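# Pin cable end under a gripper finger while lifting reel

## Task

Using one gripper, close on the reel so that the cable, at a spot close to one of its ends, is pinned beneath one of that gripper's fingers. Declare completion only when that single grip keeps the reel steady and well above the table. At that moment the other arm must be away from both reel and cable, hold nothing in its gripper, and touch the holding arm no more than lightly.

## Robot and tools

Robot: two 6-joint arms, left_arm and right_arm, each with a parallel two-finger gripper. The names are just labels and say nothing about which side of a picture an arm shows up on. A loose object may occasionally get a brief push from outside.

Frame: all printed gripper poses share one scene frame whose origin sits on the table surface midway between the arms. +z is up, +x reaches out over the table, and left_arm is on the +y side. Positions are in metres, orientation is a quaternion in w,x,y,z order. The printed hand position is approximate and gets worse at long reach. A gripper's fingers extend along its own +z axis and close along its own y axis. The reported point lies between the finger pads, roughly 1 cm short of the tips.

Tool execute_actions, argument "actions": a list holding either nothing, one action, or one wait. Optional "pictures" (true/false) decides whether camera images come back (they do by default).
- Empty list {"actions": []}: commands nothing, just reports state.
- Action {"rows": [...], "steps": N}: N is 1 to 15 control steps of 1/30 s each, default 15. Each row feeds one step; if rows run out, the final row keeps repeating.
- Wait {"steps": N} with no rows: N up to 300; returns once that many steps have gone by since the previous result, and the time you spend replying counts toward it.
A refused call sends nothing at all.

Each row is a single flat list of 14 numbers covering both arms, always all 14 even if one arm stays put: left_arm waist, shoulder, elbow, wrist pitch, wrist yaw, wrist roll, opening, then right_arm in the same seven-number order. The six joint values are absolute target angles in radians, in the same form as the Joint positions line, not offsets. Stated ranges per arm: waist -2.618 to 3.054, shoulder 0.000 to 3.142, elbow 0.000 to 3.142, wrist pitch -1.571 to 1.571, wrist yaw -1.571 to 1.571, wrist roll -2.094 to 2.094. The true stop of a joint may differ by up to 0.036 rad either way. A target more than 0.036 rad beyond a stated end, and also farther out than the joint's last reported angle, gets the call refused. A target beyond the true stop is clipped to it, and a "joint sent to its limit" line appears (possibly about an earlier action still running); its absence does not prove more room exists.

Opening is an absolute value from -1 (closed) to +1 (fully open, pads 0.094 m apart). Except near the extremes, fingers go to where grip_measured would equal the commanded number. grip_measured reports finger opening on that same scale; each gripper's readings carry a fixed error of up to about 1 mm. To hold something, command below grip_measured: around 0.03 below holds firmly, a smaller gap holds more gently. Pad force tops out near 50 to 62 N (less on some grippers, and less on parts thinner than about 2 mm); first contact may spike briefly.

Motion limits: each step, the target passed to a joint stays within a fixed lead of its measured angle: 0.202 rad waist, 0.258 shoulder, 0.238 elbow, 0.573 wrist pitch, 0.522 wrist yaw and roll. If an arm's targets would move its gripper over 70 mm from where it is, all of that arm's targets are pulled back proportionally. Distant targets therefore need several calls.

Between calls the arms keep heading for the last row sent, until everything has nearly stopped (slow or blocked counts as stopped) or some step is HELD; after that, only a new action moves them further, though fingers already moving finish.

Result lines: the state line "left_arm: … | right_arm: …" with each end_effector_position and end_effector_quat_wxyz; Joint positions and Joint velocities, one block per arm, six joints (rad, rad/s) then pad gap (m, m/s); grip_measured per arm. "joint command not followed" means the clearance check altered or blocked joint targets on some steps, with the rest of the row applied. HELD marks steps where the row was not (fully) sent. MOTOR HOT appears from 75 °C; at 90 °C that arm halts for 10 s (this level is then disabled for 5 minutes before it can trigger again), and at 100 °C the arm loses holding and drops. These show as OVER-TEMPERATURE FAULT lines. Holding loads heats motors, even while you think, so don't linger while carrying the reel.

Tool zoom_image: "camera" is one of cam_head_left, cam_head_right, cam_high, cam_low (each 504x504), cam_left_wrist, cam_right_wrist (each 616x616); "region" is [x0, y0, x1, y1] in that camera's pixels, origin at top-left, at most 504 by 504. It gives a sharper look at the latest image.

Tool finished_scene with "scene" (integer 1 or 2): ends the current scene irreversibly and grades it; the result states success and gives the next task. Call it only once the end state is reached and stable. Replying without any tool call ends everything.

Avoid: knocking or placing anything off the table (automatic failure), arms colliding or pressing on each other hard (can end the scene), dropping or slipping the reel, slams and very hard pushes, and motor overheating. Smooth, efficient motion is preferred.

Each tool is called after "Call:" as a command line: name --argument value for each argument, lists and objects as JSON in quotes; but a table of rows of numbers goes row by row, as --pt "numbers of a row", without its own name.

## Session

I'll start by looking at the current state.

Call:
execute_actions --actions '[]'

Scene clock: 0.00 s of 4800.00 s.
left_arm: end_effector_position=(+0.2020, +0.5019, +0.2655) grip_measured=+1.000 end_effector_quat_wxyz=(+0.455, -0.216, +0.824, +0.258) | right_arm: end_effector_position=(+0.1932, -0.4243, +0.2496) grip_measured=+1.000 end_effector_quat_wxyz=(+0.106, -0.195, +0.857, -0.464)
Joint positions: left_arm=[ 1.052  0.765  0.838 -0.56   0.251  0.39   0.094] | right_arm=[-0.187  0.924  0.947 -0.769  0.635 -1.069  0.094]
Joint velocities: left_arm=[-0.012  0.022 -0.002  0.037  0.037  0.051  0.   ] | right_arm=[ 0.012 -0.022 -0.022 -0.037 -0.007 -0.022  0.   ]
Motor temperatures (°C, as the motors report them): left_arm=[26 23 26 26 23 24] | right_arm=[26 26 27 23 26 25]

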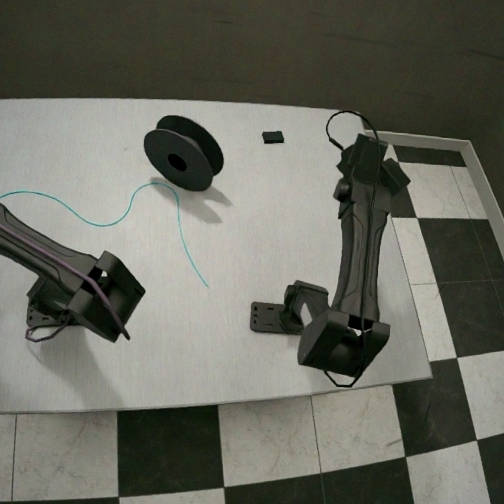

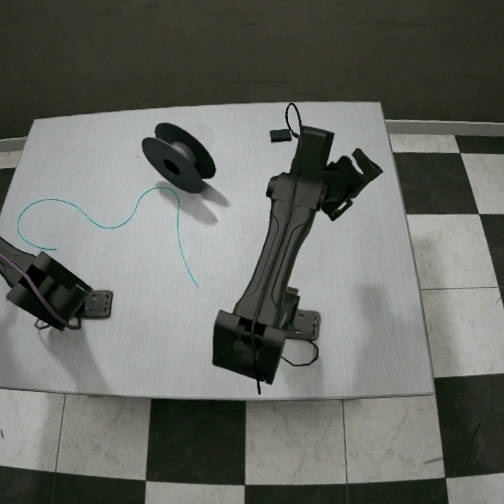

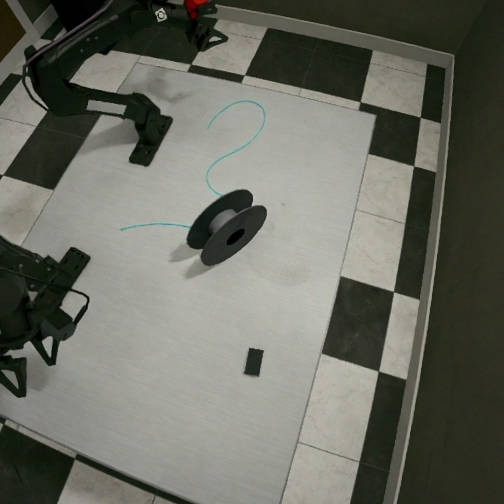

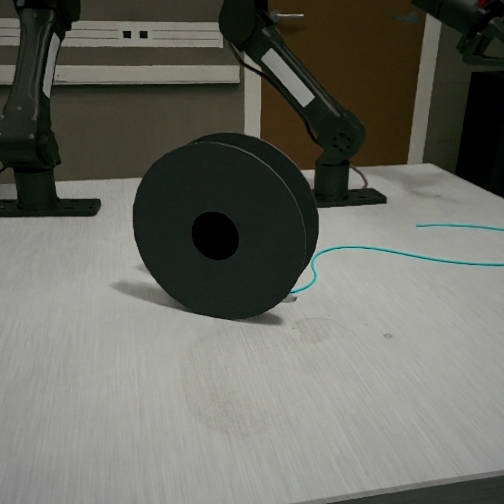

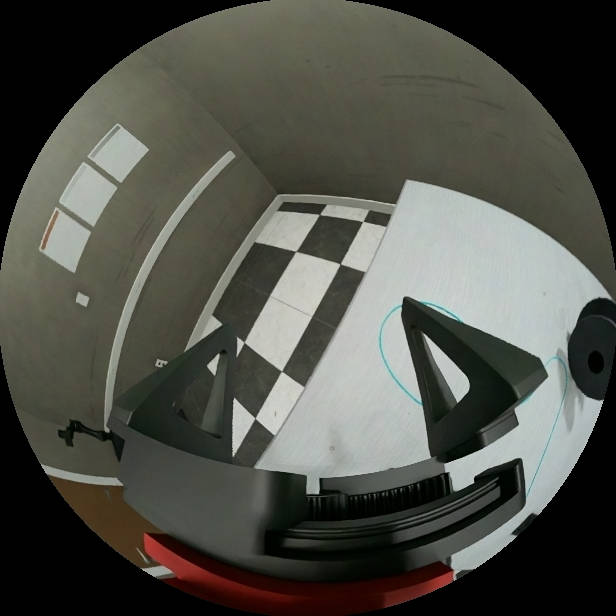

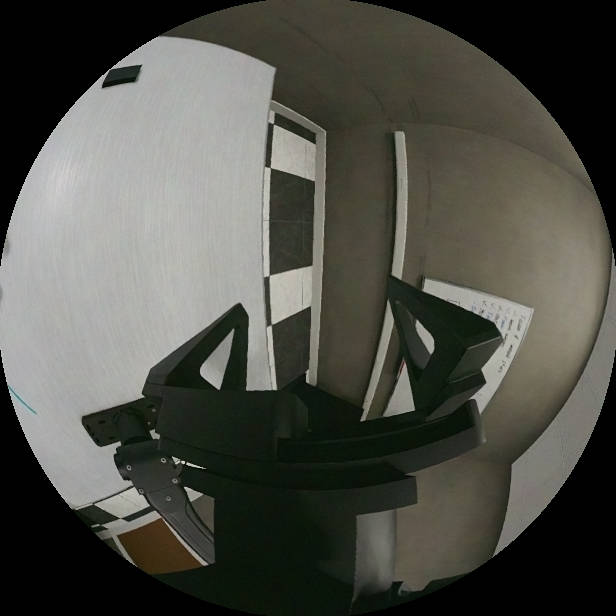

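Call:
zoom_image --camera "cam_low" --region '[100, 110, 360, 340]'

Call:
zoom_image --camera "cam_high" --region '[100, 80, 320, 300]'

Call:
zoom_image --camera "cam_head_left" --region '[90, 90, 310, 310]'

Region (100, 110, 360, 340) of cam_low's 504x504 image, scaled by 1.938, with more detail than that image has; it fills the top 446 rows of this view, and the rest is white.

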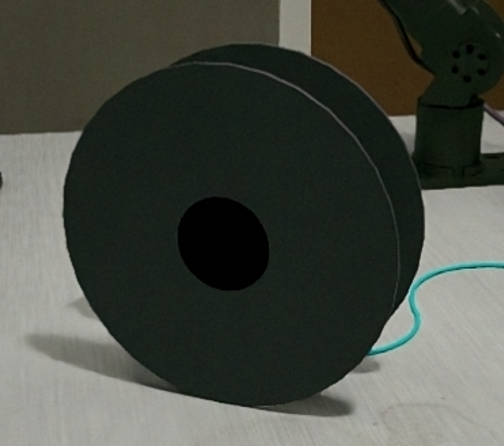

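Region (100, 80, 320, 300) of cam_high's 504x504 image, scaled by 2.291, with more detail than that image has.

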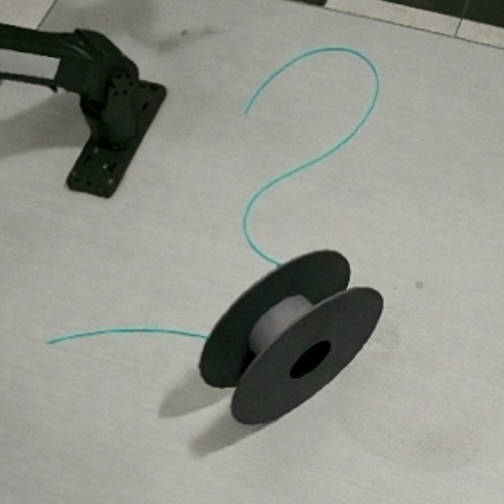

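Region (90, 90, 310, 310) of cam_head_left's 504x504 image, scaled by 2.291, with more detail than that image has.

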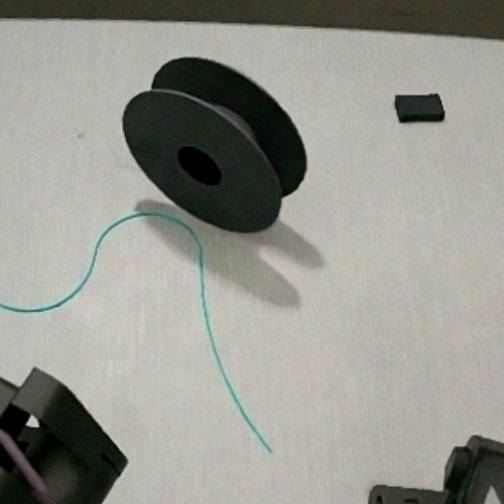

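Call:
execute_actions --actions '[{"rows": [[1.0,0.77,0.84,-0.58,0.24,0.33,1,-0.187,0.924,0.947,-0.769,0.62,-1.069,1],[0.93,0.78,0.85,-0.6,0.23,0.25,1,-0.187,0.924,0.947,-0.769,0.6,-1.069,1],[0.85,0.79,0.86,-0.63,0.21,0.15,1,-0.187,0.924,0.947,-0.769,0.57,-1.069,1],[-1.26,0.9,0.95,-1.0,0.0,-1.66,1,-0.187,0.924,0.947,-0.769,0.0,0,1]], "steps": 15}]' --pictures false

Scene clock: 85.17 s of 4800.00 s.
left_arm: end_effector_position=(+0.2707, +0.2980, +0.1867) grip_measured=+1.000 end_effector_quat_wxyz=(+0.283, -0.425, +0.851, -0.121) | right_arm: end_effector_position=(+0.2490, -0.3434, +0.2270) grip_measured=+1.000 end_effector_quat_wxyz=(+0.385, +0.102, +0.909, -0.121)
Joint positions: left_arm=[ 0.101  0.908  0.914 -0.952  0.026 -0.83   0.094] | right_arm=[-0.19   0.924  0.947 -0.765  0.057 -0.141  0.094]
Joint velocities: left_arm=[-2.122  0.002  0.012 -0.168 -0.125 -2.821  0.   ] | right_arm=[-0.012  0.007 -0.017 -0.051 -0.315  0.93   0.   ]
Motor temperatures (°C, as the motors report them): left_arm=[26 23 30 32 23 24] | right_arm=[26 26 29 27 26 25]
Steps of this call (steps 1 to 180: nothing new was sent; then 78.67 s passed at rest; steps 181 to 195: all 15 steps of this action). Readings (joint positions):
181: left_arm=[1.046 0.765 0.838 -0.560 0.247 0.383] | right_arm=[-0.187 0.924 0.947 -0.769 0.635 -1.069]
182: left_arm=[1.020 0.765 0.838 -0.562 0.239 0.362] | right_arm=[-0.187 0.924 0.947 -0.769 0.632 -1.069]
184: left_arm=[0.905 0.783 0.855 -0.618 0.198 0.247] | right_arm=[-0.190 0.924 0.947 -0.768 0.561 -0.999]
188: left_arm=[0.614 0.891 0.914 -0.820 0.083 -0.145] | right_arm=[-0.190 0.924 0.947 -0.765 0.239 -0.610]
195: the state above

Call:
execute_actions --actions '[{"rows": [[-1.26,0.95,0.99,-1.02,0,-1.66,1,-0.187,0.924,0.947,-0.769,0,0,1],[-1.26,1.0,1.03,-1.045,0,-1.66,1,-0.187,0.924,0.947,-0.769,0,0,1],[-1.26,1.06,1.07,-1.07,0,-1.66,1,-0.187,0.924,0.947,-0.769,0,0,1],[-1.26,1.12,1.11,-1.1,0,-1.66,1,-0.187,0.924,0.947,-0.769,0,0,1],[-1.26,1.18,1.15,-1.125,0,-1.66,1,-0.187,0.924,0.947,-0.769,0,0,1],[-1.26,1.24,1.19,-1.15,0,-1.66,1,-0.187,0.924,0.947,-0.769,0,0,1],[-1.26,1.3,1.23,-1.18,0,-1.66,1,-0.187,0.924,0.947,-0.769,0,0,1],[-1.26,1.36,1.27,-1.205,0,-1.66,1,-0.187,0.924,0.947,-0.769,0,0,1],[-1.26,1.42,1.31,-1.23,0,-1.66,1,-0.187,0.924,0.947,-0.769,0,0,1],[-1.26,1.48,1.35,-1.26,0,-1.66,1,-0.187,0.924,0.947,-0.769,0,0,1],[-1.26,1.54,1.39,-1.285,0,-1.66,1,-0.187,0.924,0.947,-0.769,0,0,1],[-1.26,1.6,1.43,-1.31,0,-1.66,1,-0.187,0.924,0.947,-0.769,0,0,1],[-1.26,1.65,1.47,-1.335,0,-1.66,1,-0.187,0.924,0.947,-0.769,0,0,1],[-1.26,1.69,1.5,-1.355,0,-1.66,1,-0.187,0.924,0.947,-0.769,0,0,1],[-1.26,1.72,1.52,-1.372,0,-1.66,1,-0.187,0.924,0.947,-0.769,0,0,1]], "steps": 15}]' --pictures false

Call:
execute_actions --actions '[]'

Scene clock: 91.80 s of 4800.00 s.
left_arm: end_effector_position=(+0.1234, -0.0312, +0.1411) grip_measured=+1.000 end_effector_quat_wxyz=(-0.001, -0.201, +0.978, -0.058) | right_arm: end_effector_position=(+0.2519, -0.3359, +0.2268) grip_measured=+1.000 end_effector_quat_wxyz=(+0.396, +0.154, +0.902, -0.075)
Joint positions: left_arm=[-1.255  1.655  1.44  -1.24   0.016 -1.658  0.094] | right_arm=[-0.19   0.924  0.947 -0.765  0.012 -0.007  0.094]
Joint velocities: left_arm=[-0.012  1.404  0.818 -0.52  -0.022 -0.007  0.   ] | right_arm=[ 0.002 -0.002  0.012  0.022 -0.037  0.051  0.   ]
Motor temperatures (°C, as the motors report them): left_arm=[26 23 30 32 23 24] | right_arm=[26 26 29 27 26 25]
Steps of this call (steps 1 to 45: the robot went on to your last target; steps 46 to 184: nothing new was sent; steps 185 to 199: all 15 steps of this action). Readings (joint positions):
185: left_arm=[-1.255 0.912 0.920 -0.987 0.016 -1.657] | right_arm=[-0.190 0.924 0.947 -0.765 0.012 -0.007]
186: left_arm=[-1.255 0.927 0.937 -1.004 0.016 -1.657] | right_arm=[-0.190 0.924 0.947 -0.765 0.012 -0.007]
188: left_arm=[-1.255 0.998 1.005 -1.042 0.016 -1.658] | right_arm=[-0.190 0.924 0.947 -0.765 0.012 -0.007]
192: left_arm=[-1.255 1.233 1.179 -1.098 0.016 -1.658] | right_arm=[-0.190 0.924 0.947 -0.765 0.012 -0.007]
199: the state above

Scene clock: 91.80 s of 4800.00 s.
left_arm: end_effector_position=(+0.1234, -0.0312, +0.1411) grip_measured=+1.000 end_effector_quat_wxyz=(-0.001, -0.201, +0.978, -0.058) | right_arm: end_effector_position=(+0.2519, -0.3359, +0.2268) grip_measured=+1.000 end_effector_quat_wxyz=(+0.396, +0.154, +0.902, -0.075)
Joint positions: left_arm=[-1.255  1.655  1.44  -1.24   0.016 -1.658  0.094] | right_arm=[-0.19   0.924  0.947 -0.765  0.012 -0.007  0.094]
Joint velocities: left_arm=[-0.012  1.404  0.818 -0.52  -0.022 -0.007  0.   ] | right_arm=[ 0.002 -0.002  0.012  0.022 -0.037  0.051  0.   ]
Motor temperatures (°C, as the motors report them): left_arm=[26 23 30 32 23 24] | right_arm=[26 26 29 27 26 25]

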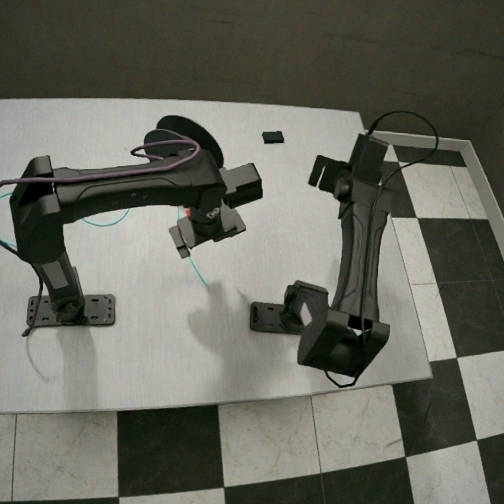

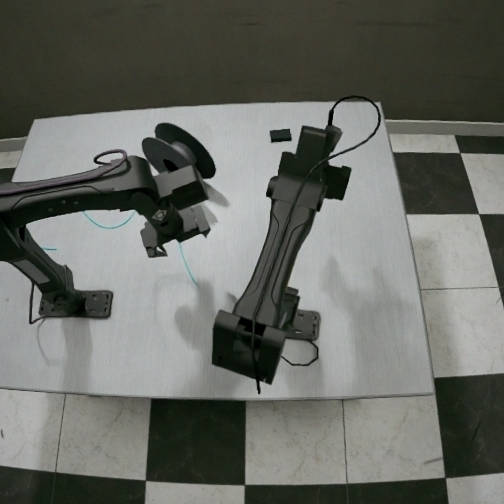

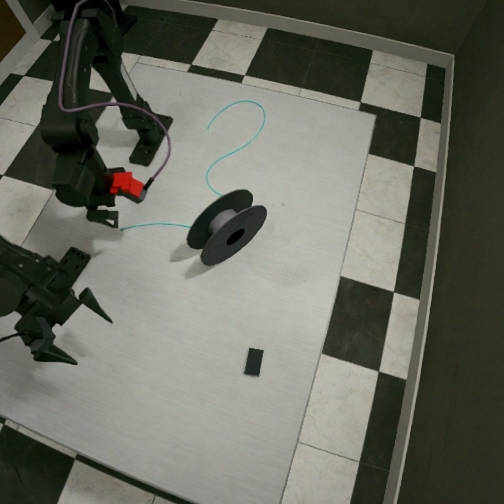

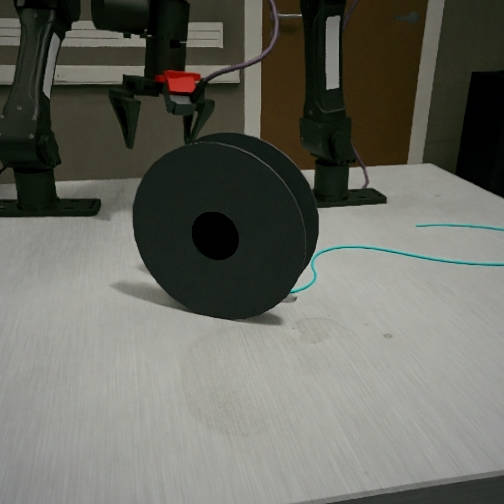

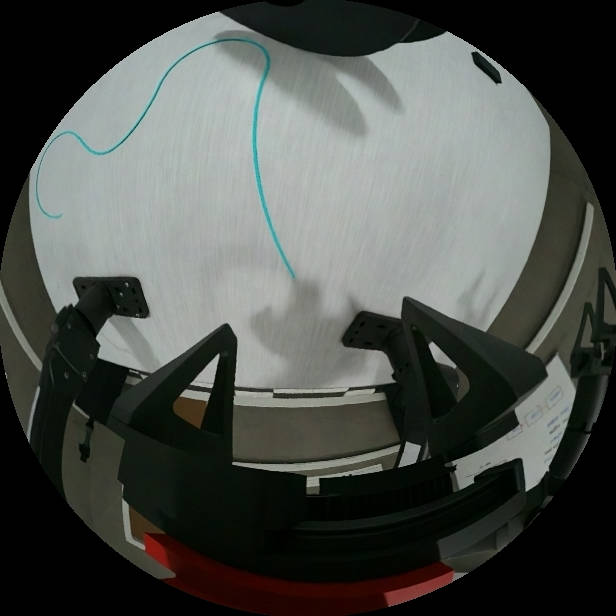

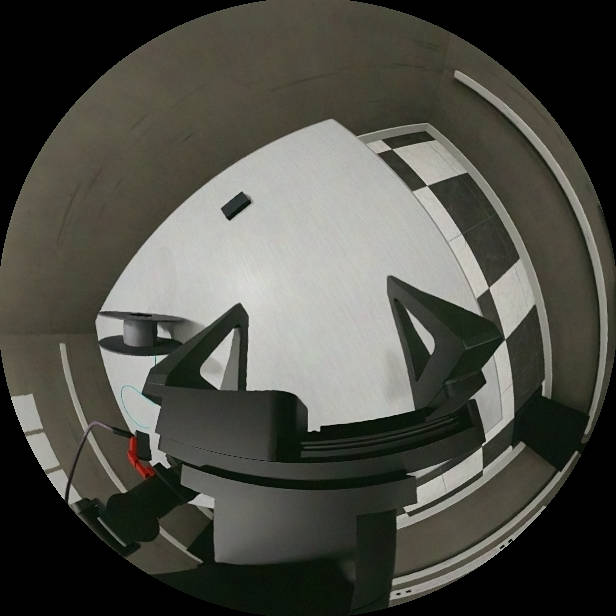

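Call:
execute_actions --actions '[]'

Scene clock: 120.83 s of 4800.00 s.
left_arm: end_effector_position=(+0.1189, -0.0175, +0.1251) grip_measured=+1.000 end_effector_quat_wxyz=(-0.010, -0.201, +0.979, +0.018) | right_arm: end_effector_position=(+0.2519, -0.3359, +0.2268) grip_measured=+1.000 end_effector_quat_wxyz=(+0.396, +0.154, +0.902, -0.075)
Joint positions: left_arm=[-1.255  1.745  1.483 -1.347  0.016 -1.658  0.094] | right_arm=[-0.19   0.924  0.947 -0.765  0.012 -0.007  0.094]
Joint velocities: left_arm=[-0.012  0.012 -0.002 -0.022 -0.007 -0.081  0.   ] | right_arm=[ 0.027 -0.012 -0.002  0.007  0.007 -0.007  0.   ]
Motor temperatures (°C, as the motors report them): left_arm=[26 26 31 29 23 24] | right_arm=[26 26 30 28 26 25]
Steps of this call (steps 1 to 30: the robot went on to your last target; steps 31 to 210: nothing new was sent; then 22.03 s passed at rest). Readings (joint positions):
1: left_arm=[-1.255 1.695 1.461 -1.253 0.016 -1.658] | right_arm=[-0.190 0.924 0.947 -0.765 0.012 -0.007]
2: left_arm=[-1.255 1.723 1.470 -1.261 0.016 -1.658] | right_arm=[-0.190 0.924 0.947 -0.765 0.012 -0.007]
4: left_arm=[-1.255 1.745 1.472 -1.283 0.016 -1.658] | right_arm=[-0.190 0.924 0.947 -0.765 0.012 -0.007]
8: left_arm=[-1.255 1.745 1.480 -1.325 0.016 -1.658] | right_arm=[-0.190 0.924 0.947 -0.765 0.012 -0.007]
210: the state above
All arms were judged still, so your last target was given up. Only a new action makes them travel on or press farther. Fingers that are still opening or closing keep moving.

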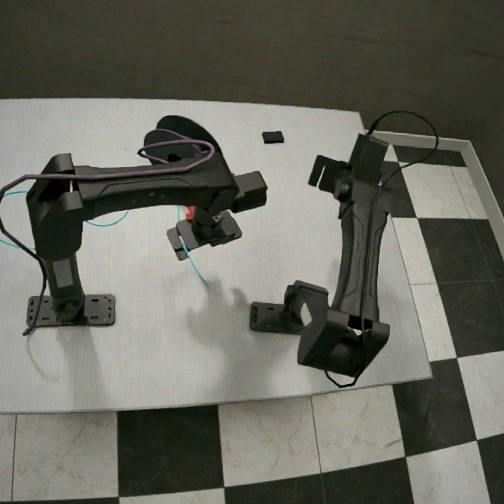

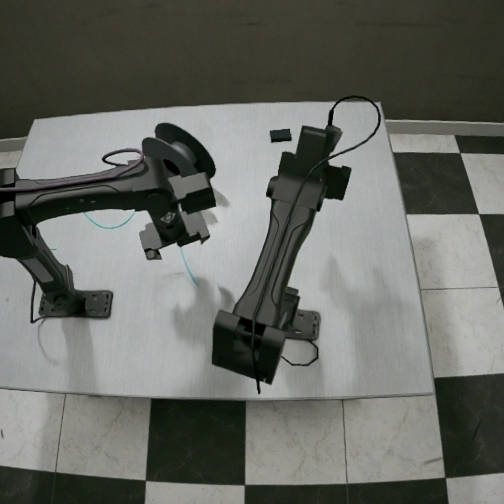

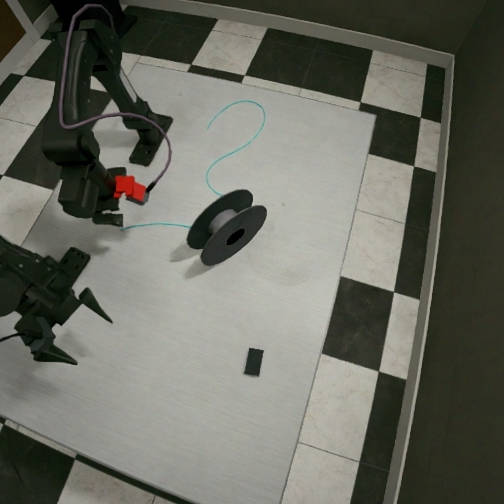

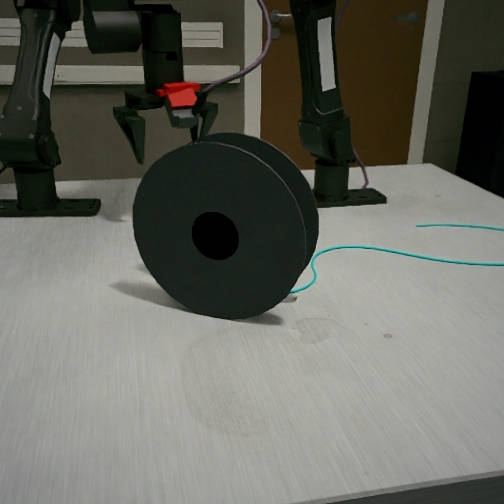

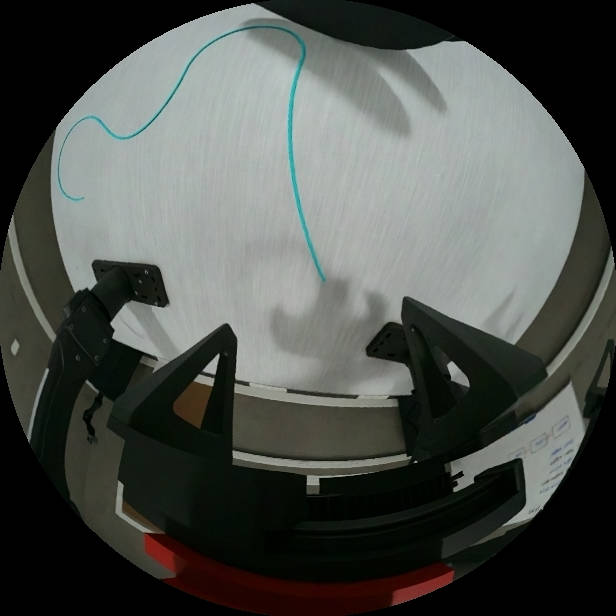

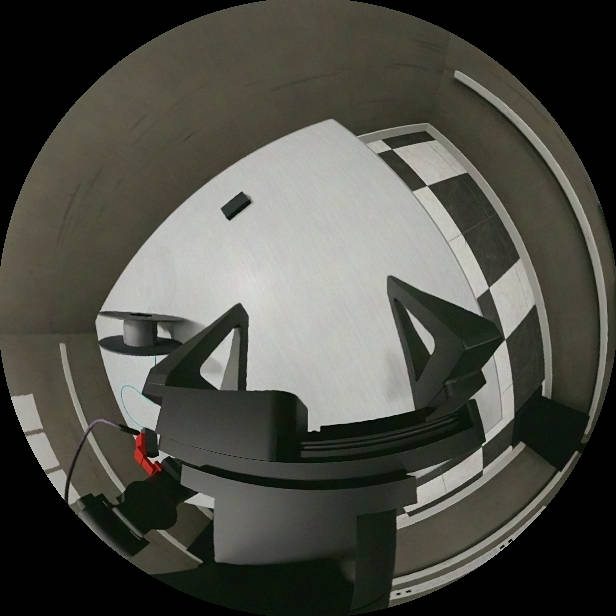

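Call:
execute_actions --actions '[{"rows": [[-1.257,1.718,1.505,-1.35,0,-1.665,0.92,-0.187,0.924,0.947,-0.769,0,0,1],[-1.253,1.715,1.48,-1.325,0,-1.67,0.84,-0.187,0.924,0.947,-0.769,0,0,1],[-1.248,1.712,1.45,-1.3,0,-1.675,0.76,-0.187,0.924,0.947,-0.769,0,0,1],[-1.243,1.708,1.42,-1.27,0,-1.68,0.68,-0.187,0.924,0.947,-0.769,0,0,1],[-1.238,1.704,1.39,-1.24,0,-1.685,0.6,-0.187,0.924,0.947,-0.769,0,0,1],[-1.233,1.7,1.36,-1.21,0,-1.69,0.52,-0.187,0.924,0.947,-0.769,0,0,1],[-1.227,1.696,1.33,-1.18,0,-1.697,0.44,-0.187,0.924,0.947,-0.769,0,0,1],[-1.221,1.692,1.3,-1.15,0,-1.704,0.36,-0.187,0.924,0.947,-0.769,0,0,1],[-1.215,1.688,1.27,-1.12,0,-1.71,0.28,-0.187,0.924,0.947,-0.769,0,0,1],[-1.209,1.684,1.24,-1.09,0,-1.716,0.2,-0.187,0.924,0.947,-0.769,0,0,1],[-1.203,1.68,1.21,-1.06,0,-1.722,0.12,-0.187,0.924,0.947,-0.769,0,0,1],[-1.198,1.677,1.18,-1.03,0,-1.728,0.04,-0.187,0.924,0.947,-0.769,0,0,1],[-1.193,1.674,1.155,-1.0,0,-1.733,-0.04,-0.187,0.924,0.947,-0.769,0,0,1],[-1.189,1.672,1.135,-0.98,0,-1.737,-0.1,-0.187,0.924,0.947,-0.769,0,0,1],[-1.186,1.67,1.12,-0.962,0,-1.74,-0.15,-0.187,0.924,0.947,-0.769,0,0,1]], "steps": 15}]' --pictures false

Call:
execute_actions --actions '[{"steps": 18}]'

Scene clock: 172.77 s of 4800.00 s.
left_arm: end_effector_position=(+0.1263, +0.0119, +0.0570) grip_measured=-0.119 end_effector_quat_wxyz=(-0.011, -0.256, +0.966, +0.026) | right_arm: end_effector_position=(+0.2519, -0.3359, +0.2268) grip_measured=+1.000 end_effector_quat_wxyz=(+0.396, +0.154, +0.902, -0.075)
Joint positions: left_arm=[-1.198  1.708  1.165 -1.083  0.016 -1.712  0.041] | right_arm=[-0.19   0.924  0.947 -0.765  0.012 -0.007  0.094]
Joint velocities: left_arm=[ 0.129 -0.037 -0.667  0.667 -0.007 -0.168 -0.056] | right_arm=[ 0.002 -0.007  0.007 -0.022  0.022  0.007  0.   ]
Motor temperatures (°C, as the motors report them): left_arm=[26 28 31 28 23 24] | right_arm=[26 26 30 29 26 25]
Steps of this call (steps 1 to 180: nothing new was sent; then 45.43 s passed at rest; steps 181 to 195: all 15 steps of this action). Readings (joint positions):
181: left_arm=[-1.255 1.745 1.483 -1.347 0.016 -1.658] | right_arm=[-0.190 0.924 0.947 -0.765 0.012 -0.007]
182: left_arm=[-1.255 1.745 1.483 -1.346 0.016 -1.659] | right_arm=[-0.190 0.924 0.947 -0.765 0.012 -0.007]
184: left_arm=[-1.255 1.741 1.472 -1.330 0.016 -1.662] | right_arm=[-0.190 0.924 0.947 -0.765 0.012 -0.007]
188: left_arm=[-1.241 1.718 1.375 -1.253 0.016 -1.676] | right_arm=[-0.190 0.924 0.947 -0.765 0.012 -0.007]
195: the state above

Scene clock: 173.37 s of 4800.00 s.
left_arm: end_effector_position=(+0.1335, -0.0008, +0.0510) grip_measured=-0.147 end_effector_quat_wxyz=(-0.006, -0.269, +0.963, -0.013) | right_arm: end_effector_position=(+0.2519, -0.3359, +0.2268) grip_measured=+1.000 end_effector_quat_wxyz=(+0.396, +0.154, +0.902, -0.075)
Joint positions: left_arm=[-1.191  1.697  1.129 -0.979  0.016 -1.732  0.04 ] | right_arm=[-0.19   0.924  0.947 -0.765  0.012 -0.007  0.094]
Joint velocities: left_arm=[-0.002 -0.017  0.017  0.037  0.022 -0.022  0.001] | right_arm=[ 0.012  0.017 -0.007 -0.007 -0.022 -0.037  0.   ]
Motor temperatures (°C, as the motors report them): left_arm=[26 28 31 28 23 24] | right_arm=[26 26 30 30 26 25]
Steps of this call (steps 1 to 18: the robot went on to your last target). Readings (joint positions):
1: left_arm=[-1.194 1.708 1.147 -1.065 0.016 -1.716] | right_arm=[-0.190 0.924 0.947 -0.765 0.012 -0.007]
2: left_arm=[-1.192 1.708 1.135 -1.052 0.016 -1.720] | right_arm=[-0.190 0.924 0.947 -0.765 0.012 -0.007]
4: left_arm=[-1.191 1.708 1.129 -1.032 0.016 -1.724] | right_arm=[-0.190 0.924 0.947 -0.765 0.012 -0.007]
8: left_arm=[-1.191 1.700 1.129 -0.997 0.016 -1.729] | right_arm=[-0.190 0.924 0.947 -0.765 0.012 -0.007]
18: the state above

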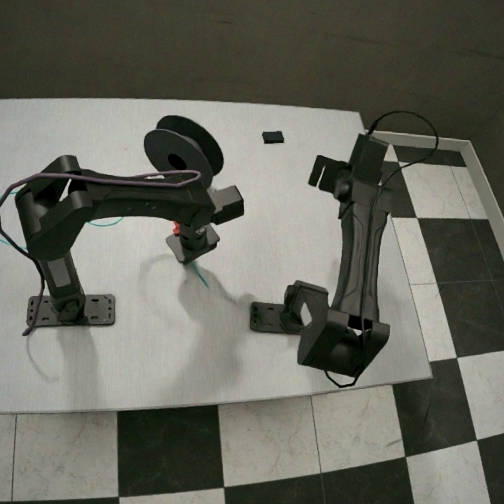

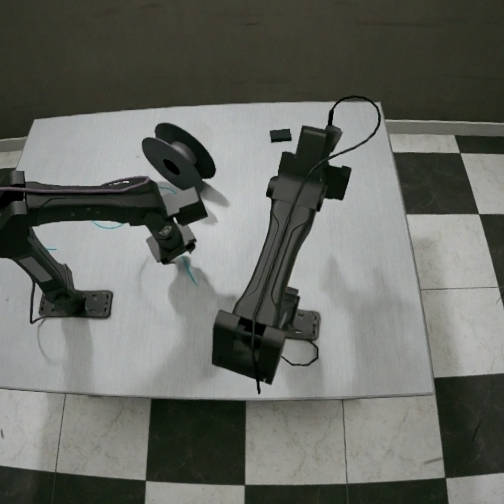

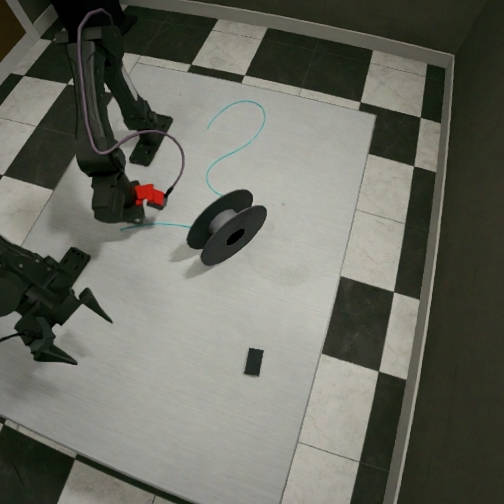

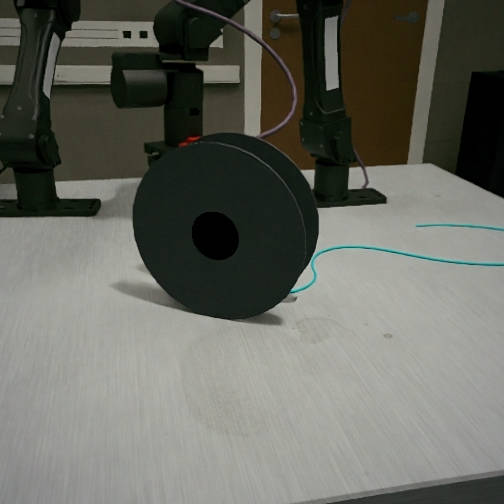

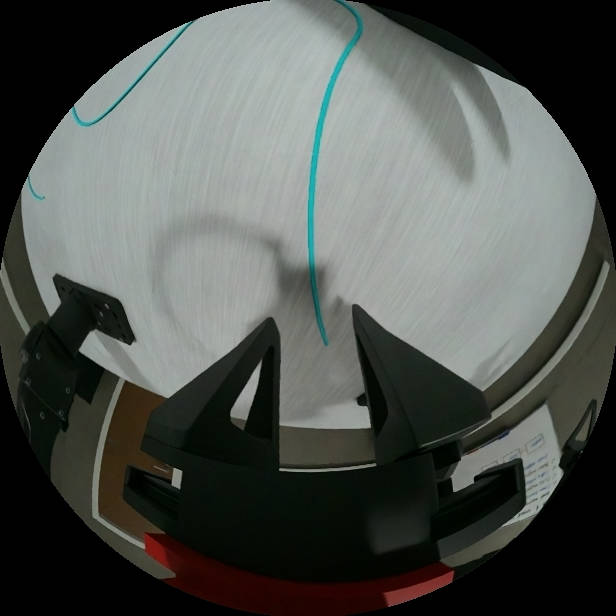

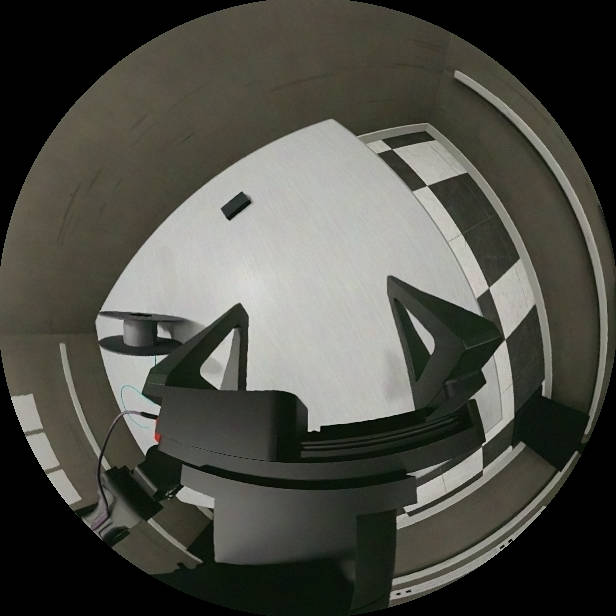

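Call:
execute_actions --actions '[{"rows": [[-1.186,1.68,1.116,-0.953,0,-1.74,-0.17,-0.187,0.924,0.947,-0.769,0,0,1],[-1.186,1.69,1.112,-0.944,0,-1.74,-0.19,-0.187,0.924,0.947,-0.769,0,0,1],[-1.186,1.698,1.108,-0.935,0,-1.74,-0.21,-0.187,0.924,0.947,-0.769,0,0,1],[-1.186,1.706,1.104,-0.926,0,-1.74,-0.23,-0.187,0.924,0.947,-0.769,0,0,1],[-1.186,1.714,1.1,-0.917,0,-1.74,-0.25,-0.187,0.924,0.947,-0.769,0,0,1],[-1.186,1.722,1.096,-0.908,0,-1.74,-0.27,-0.187,0.924,0.947,-0.769,0,0,1],[-1.186,1.73,1.092,-0.899,0,-1.74,-0.29,-0.187,0.924,0.947,-0.769,0,0,1],[-1.186,1.737,1.088,-0.89,0,-1.74,-0.31,-0.187,0.924,0.947,-0.769,0,0,1],[-1.186,1.744,1.084,-0.881,0,-1.74,-0.33,-0.187,0.924,0.947,-0.769,0,0,1],[-1.186,1.751,1.08,-0.872,0,-1.74,-0.35,-0.187,0.924,0.947,-0.769,0,0,1],[-1.186,1.757,1.076,-0.863,0,-1.74,-0.37,-0.187,0.924,0.947,-0.769,0,0,1],[-1.186,1.763,1.072,-0.854,0,-1.74,-0.39,-0.187,0.924,0.947,-0.769,0,0,1],[-1.186,1.768,1.068,-0.846,0,-1.74,-0.4,-0.187,0.924,0.947,-0.769,0,0,1],[-1.186,1.772,1.064,-0.84,0,-1.74,-0.4,-0.187,0.924,0.947,-0.769,0,0,1],[-1.186,1.775,1.061,-0.835,0,-1.74,-0.4,-0.187,0.924,0.947,-0.769,0,0,1]], "steps": 15}]' --pictures false

Call:
execute_actions --actions '[{"steps": 12}]'

Scene clock: 186.43 s of 4800.00 s.
left_arm: end_effector_position=(+0.1346, -0.0035, +0.0213) grip_measured=-0.397 end_effector_quat_wxyz=(-0.007, -0.269, +0.963, -0.005) | right_arm: end_effector_position=(+0.2519, -0.3359, +0.2268) grip_measured=+1.000 end_effector_quat_wxyz=(+0.396, +0.154, +0.902, -0.075)
Joint positions: left_arm=[-1.191  1.765  1.083 -0.881  0.016 -1.733  0.028] | right_arm=[-0.19   0.924  0.947 -0.765  0.012 -0.007  0.094]
Joint velocities: left_arm=[ 0.007  0.139 -0.139  0.242 -0.022 -0.095  0.001] | right_arm=[ 0.012 -0.007 -0.002 -0.051  0.022 -0.022  0.   ]
Motor temperatures (°C, as the motors report them): left_arm=[26 28 30 28 23 24] | right_arm=[26 26 30 30 26 25]
Steps of this call (steps 1 to 15: the robot went on to your last target; steps 16 to 200: nothing new was sent; then 5.90 s passed at rest; steps 201 to 215: all 15 steps of this action). Readings (joint positions):
201: left_arm=[-1.191 1.697 1.129 -0.977 0.016 -1.733] | right_arm=[-0.190 0.924 0.947 -0.765 0.012 -0.007]
202: left_arm=[-1.191 1.697 1.129 -0.975 0.016 -1.733] | right_arm=[-0.190 0.924 0.947 -0.765 0.012 -0.007]
204: left_arm=[-1.191 1.697 1.129 -0.967 0.016 -1.733] | right_arm=[-0.190 0.924 0.947 -0.765 0.012 -0.007]
208: left_arm=[-1.191 1.709 1.123 -0.936 0.016 -1.733] | right_arm=[-0.190 0.924 0.947 -0.765 0.012 -0.007]
215: the state above

Scene clock: 186.83 s of 4800.00 s.
left_arm: end_effector_position=(+0.1358, -0.0065, +0.0170) grip_measured=-0.397 end_effector_quat_wxyz=(-0.007, -0.269, +0.963, -0.010) | right_arm: end_effector_position=(+0.2519, -0.3359, +0.2268) grip_measured=+1.000 end_effector_quat_wxyz=(+0.396, +0.154, +0.902, -0.075)
Joint positions: left_arm=[-1.191  1.774  1.075 -0.853  0.016 -1.733  0.028] | right_arm=[-0.19   0.924  0.947 -0.765  0.012 -0.007  0.094]
Joint velocities: left_arm=[-0.002  0.002  0.002 -0.037  0.007  0.007  0.   ] | right_arm=[ 0.007 -0.012 -0.007 -0.022 -0.007 -0.022  0.   ]
Motor temperatures (°C, as the motors report them): left_arm=[26 28 30 28 23 24] | right_arm=[26 26 30 30 26 25]
Steps of this call (steps 1 to 12: the robot went on to your last target). Readings (joint positions):
1: left_arm=[-1.191 1.769 1.079 -0.876 0.016 -1.733] | right_arm=[-0.190 0.924 0.947 -0.765 0.012 -0.007]
2: left_arm=[-1.191 1.773 1.076 -0.871 0.016 -1.733] | right_arm=[-0.190 0.924 0.947 -0.765 0.012 -0.007]
4: left_arm=[-1.191 1.774 1.075 -0.866 0.016 -1.733] | right_arm=[-0.190 0.924 0.947 -0.765 0.012 -0.007]
8: left_arm=[-1.191 1.774 1.075 -0.856 0.016 -1.733] | right_arm=[-0.190 0.924 0.947 -0.765 0.012 -0.007]
12: the state above

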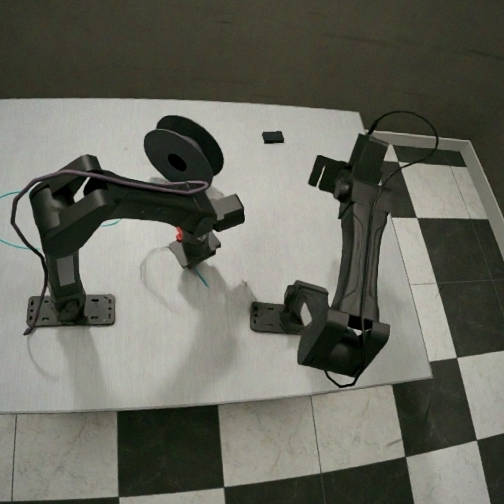

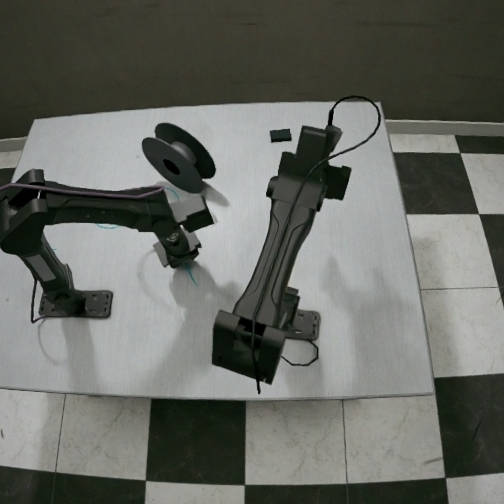

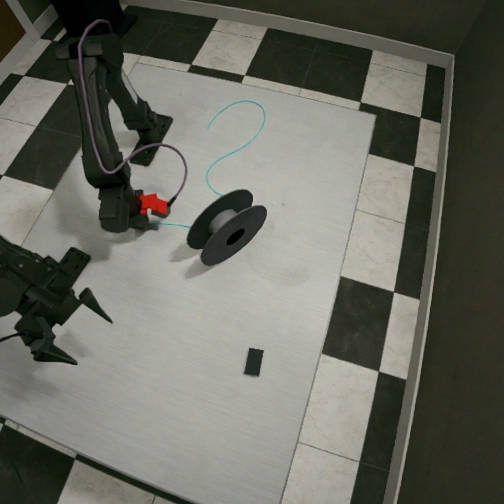

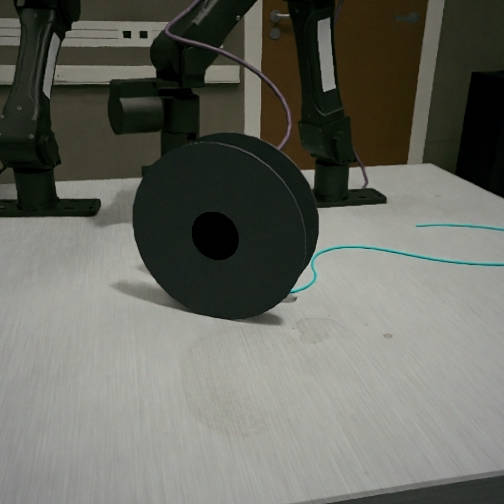

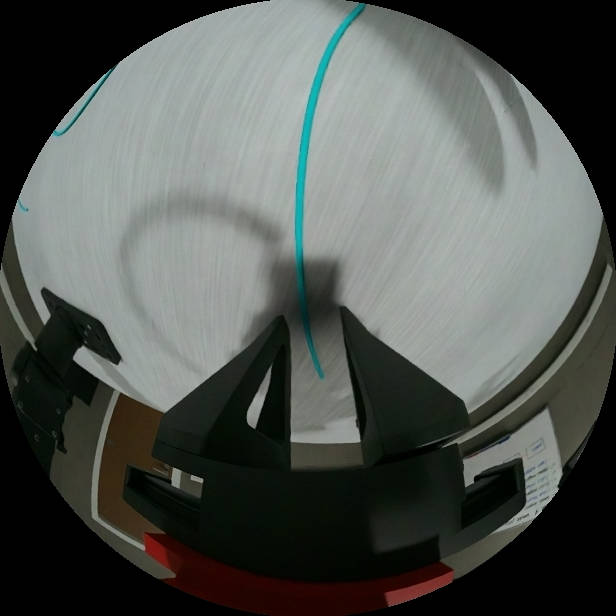

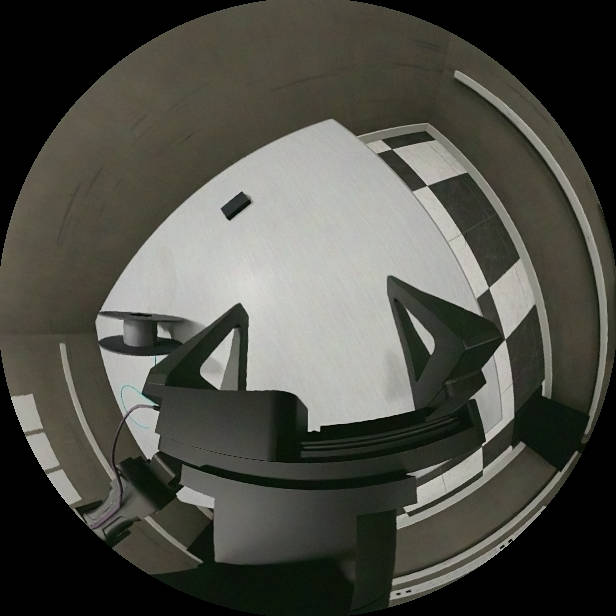

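Call:
execute_actions --actions '[{"rows": [[-1.186,1.778,1.061,-0.835,0,-1.74,-0.42,-0.187,0.924,0.947,-0.769,0,0,1],[-1.186,1.781,1.061,-0.835,0,-1.74,-0.44,-0.187,0.924,0.947,-0.769,0,0,1],[-1.186,1.784,1.061,-0.835,0,-1.74,-0.46,-0.187,0.924,0.947,-0.769,0,0,1],[-1.186,1.787,1.061,-0.835,0,-1.74,-0.48,-0.187,0.924,0.947,-0.769,0,0,1],[-1.186,1.79,1.061,-0.835,0,-1.74,-0.5,-0.187,0.924,0.947,-0.769,0,0,1],[-1.186,1.793,1.061,-0.835,0,-1.74,-0.52,-0.187,0.924,0.947,-0.769,0,0,1],[-1.186,1.796,1.061,-0.835,0,-1.74,-0.54,-0.187,0.924,0.947,-0.769,0,0,1],[-1.186,1.799,1.061,-0.835,0,-1.74,-0.55,-0.187,0.924,0.947,-0.769,0,0,1],[-1.186,1.802,1.061,-0.835,0,-1.74,-0.55,-0.187,0.924,0.947,-0.769,0,0,1],[-1.186,1.805,1.061,-0.835,0,-1.74,-0.55,-0.187,0.924,0.947,-0.769,0,0,1]], "steps": 15}]' --pictures false

Scene clock: 193.73 s of 4800.00 s.
left_arm: end_effector_position=(+0.1351, -0.0049, +0.0096) grip_measured=-0.547 end_effector_quat_wxyz=(-0.008, -0.269, +0.963, +0.001) | right_arm: end_effector_position=(+0.2519, -0.3359, +0.2268) grip_measured=+1.000 end_effector_quat_wxyz=(+0.396, +0.154, +0.902, -0.075)
Joint positions: left_arm=[-1.191  1.8    1.075 -0.849  0.016 -1.733  0.021] | right_arm=[-0.19   0.924  0.947 -0.765  0.012 -0.007  0.094]
Joint velocities: left_arm=[-0.007  0.007  0.007  0.007 -0.037  0.007  0.001] | right_arm=[ 0.002 -0.002  0.002  0.051  0.022  0.007  0.   ]
Motor temperatures (°C, as the motors report them): left_arm=[26 28 30 28 23 24] | right_arm=[26 26 30 30 26 25]
Steps of this call (steps 1 to 30: the robot went on to your last target; steps 31 to 192: nothing new was sent; steps 193 to 207: all 15 steps of this action). Readings (joint positions):
193: left_arm=[-1.191 1.774 1.075 -0.851 0.016 -1.733] | right_arm=[-0.190 0.924 0.947 -0.765 0.012 -0.007]
194: left_arm=[-1.191 1.774 1.075 -0.851 0.016 -1.733] | right_arm=[-0.190 0.924 0.947 -0.765 0.012 -0.007]
196: left_arm=[-1.191 1.774 1.075 -0.851 0.016 -1.733] | right_arm=[-0.190 0.924 0.947 -0.765 0.012 -0.007]
200: left_arm=[-1.191 1.781 1.075 -0.850 0.016 -1.733] | right_arm=[-0.190 0.924 0.947 -0.765 0.012 -0.007]
207: the state above

Call:
execute_actions --actions '[{"rows": [[-1.186,1.81,1.061,-0.835,0,-1.74,-0.55,-0.187,0.924,0.947,-0.769,0,0,1],[-1.186,1.815,1.061,-0.835,0,-1.74,-0.55,-0.187,0.924,0.947,-0.769,0,0,1],[-1.186,1.82,1.061,-0.835,0,-1.74,-0.55,-0.187,0.924,0.947,-0.769,0,0,1],[-1.186,1.823,1.061,-0.835,0,-1.74,-0.55,-0.187,0.924,0.947,-0.769,0,0,1]], "steps": 12}]' --pictures false

Scene clock: 196.83 s of 4800.00 s.
left_arm: end_effector_position=(+0.1351, -0.0047, +0.0093) grip_measured=-0.547 end_effector_quat_wxyz=(-0.008, -0.269, +0.963, +0.002) | right_arm: end_effector_position=(+0.2519, -0.3359, +0.2268) grip_measured=+1.000 end_effector_quat_wxyz=(+0.396, +0.154, +0.902, -0.075)
Joint positions: left_arm=[-1.191  1.801  1.075 -0.849  0.016 -1.733  0.021] | right_arm=[-0.19   0.924  0.947 -0.765  0.012 -0.007  0.094]
Joint velocities: left_arm=[-0.012  0.007  0.002 -0.037 -0.066 -0.066 -0.   ] | right_arm=[ 0.002 -0.017  0.012  0.007  0.007 -0.022  0.   ]
Motor temperatures (°C, as the motors report them): left_arm=[26 27 30 28 23 24] | right_arm=[26 26 30 30 26 25]
Steps of this call (steps 1 to 15: the robot went on to your last target; steps 16 to 81: nothing new was sent; steps 82 to 93: all 12 steps of this action). Readings (joint positions):
82: left_arm=[-1.191 1.800 1.075 -0.849 0.016 -1.733] | right_arm=[-0.190 0.924 0.947 -0.765 0.012 -0.007]
83: left_arm=[-1.191 1.800 1.075 -0.849 0.016 -1.733] | right_arm=[-0.190 0.924 0.947 -0.765 0.012 -0.007]
85: left_arm=[-1.191 1.801 1.075 -0.849 0.016 -1.733] | right_arm=[-0.190 0.924 0.947 -0.765 0.012 -0.007]
89: left_arm=[-1.191 1.801 1.075 -0.849 0.016 -1.733] | right_arm=[-0.190 0.924 0.947 -0.765 0.012 -0.007]
93: the state above

Contact with the table confirmed. Closing on the cable.

Call:
execute_actions --actions '[{"rows": [[-1.186,1.808,1.061,-0.835,0,-1.74,-0.6,-0.187,0.924,0.947,-0.769,0,0,1],[-1.186,1.805,1.061,-0.835,0,-1.74,-0.65,-0.187,0.924,0.947,-0.769,0,0,1],[-1.186,1.805,1.061,-0.835,0,-1.74,-0.7,-0.187,0.924,0.947,-0.769,0,0,1],[-1.186,1.805,1.061,-0.835,0,-1.74,-0.75,-0.187,0.924,0.947,-0.769,0,0,1],[-1.186,1.805,1.061,-0.835,0,-1.74,-0.79,-0.187,0.924,0.947,-0.769,0,0,1],[-1.186,1.805,1.061,-0.835,0,-1.74,-0.83,-0.187,0.924,0.947,-0.769,0,0,1],[-1.186,1.805,1.061,-0.835,0,-1.74,-0.86,-0.187,0.924,0.947,-0.769,0,0,1],[-1.186,1.805,1.061,-0.835,0,-1.74,-0.89,-0.187,0.924,0.947,-0.769,0,0,1],[-1.186,1.805,1.061,-0.835,0,-1.74,-0.91,-0.187,0.924,0.947,-0.769,0,0,1],[-1.186,1.805,1.061,-0.835,0,-1.74,-0.93,-0.187,0.924,0.947,-0.769,0,0,1],[-1.186,1.805,1.061,-0.835,0,-1.74,-0.95,-0.187,0.924,0.947,-0.769,0,0,1],[-1.186,1.805,1.061,-0.835,0,-1.74,-0.96,-0.187,0.924,0.947,-0.769,0,0,1]], "steps": 15}]'

Scene clock: 203.97 s of 4800.00 s.
left_arm: end_effector_position=(+0.1350, -0.0047, +0.0093) grip_measured=-0.952 end_effector_quat_wxyz=(-0.008, -0.269, +0.963, +0.002) | right_arm: end_effector_position=(+0.2519, -0.3359, +0.2268) grip_measured=+1.000 end_effector_quat_wxyz=(+0.396, +0.154, +0.902, -0.075)
Joint positions: left_arm=[-1.191  1.801  1.075 -0.849  0.016 -1.733  0.002] | right_arm=[-0.19   0.924  0.947 -0.765  0.012 -0.007  0.094]
Joint velocities: left_arm=[-0.012 -0.002  0.012  0.007  0.022 -0.051  0.   ] | right_arm=[-0.017 -0.022 -0.027 -0.037 -0.037  0.022  0.   ]
Motor temperatures (°C, as the motors report them): left_arm=[26 27 29 28 23 24] | right_arm=[26 26 30 30 26 25]
Steps of this call (steps 1 to 15: the robot went on to your last target; steps 16 to 199: nothing new was sent; steps 200 to 214: all 15 steps of this action). Readings (joint positions):
200: left_arm=[-1.191 1.801 1.075 -0.849 0.016 -1.733] | right_arm=[-0.190 0.924 0.947 -0.765 0.012 -0.007]
201: left_arm=[-1.191 1.801 1.075 -0.849 0.016 -1.733] | right_arm=[-0.190 0.924 0.947 -0.765 0.012 -0.007]
203: left_arm=[-1.191 1.801 1.075 -0.849 0.016 -1.733] | right_arm=[-0.190 0.924 0.947 -0.765 0.012 -0.007]
207: left_arm=[-1.191 1.801 1.075 -0.849 0.016 -1.733] | right_arm=[-0.190 0.924 0.947 -0.765 0.012 -0.007]
214: the state above

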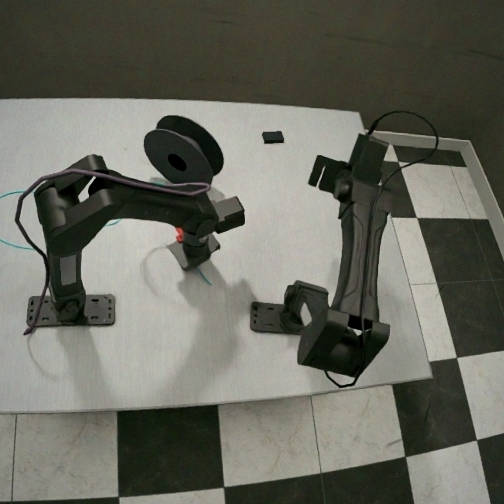

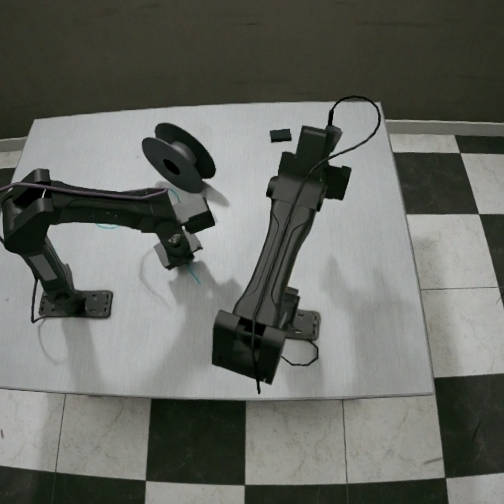

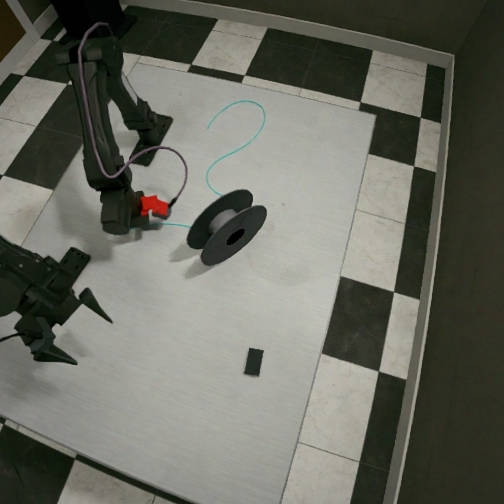

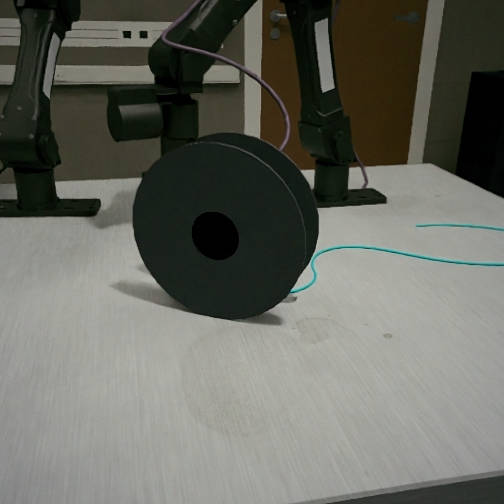

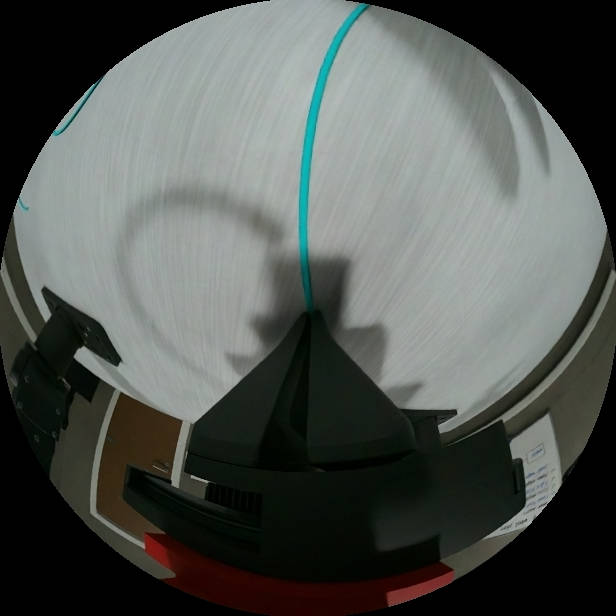

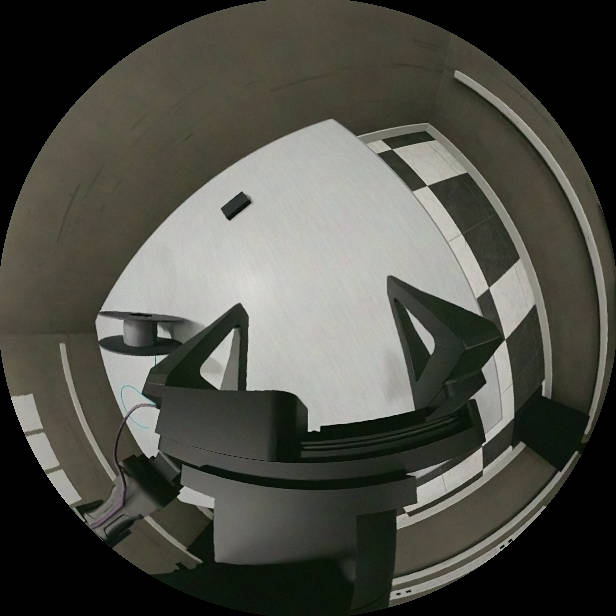

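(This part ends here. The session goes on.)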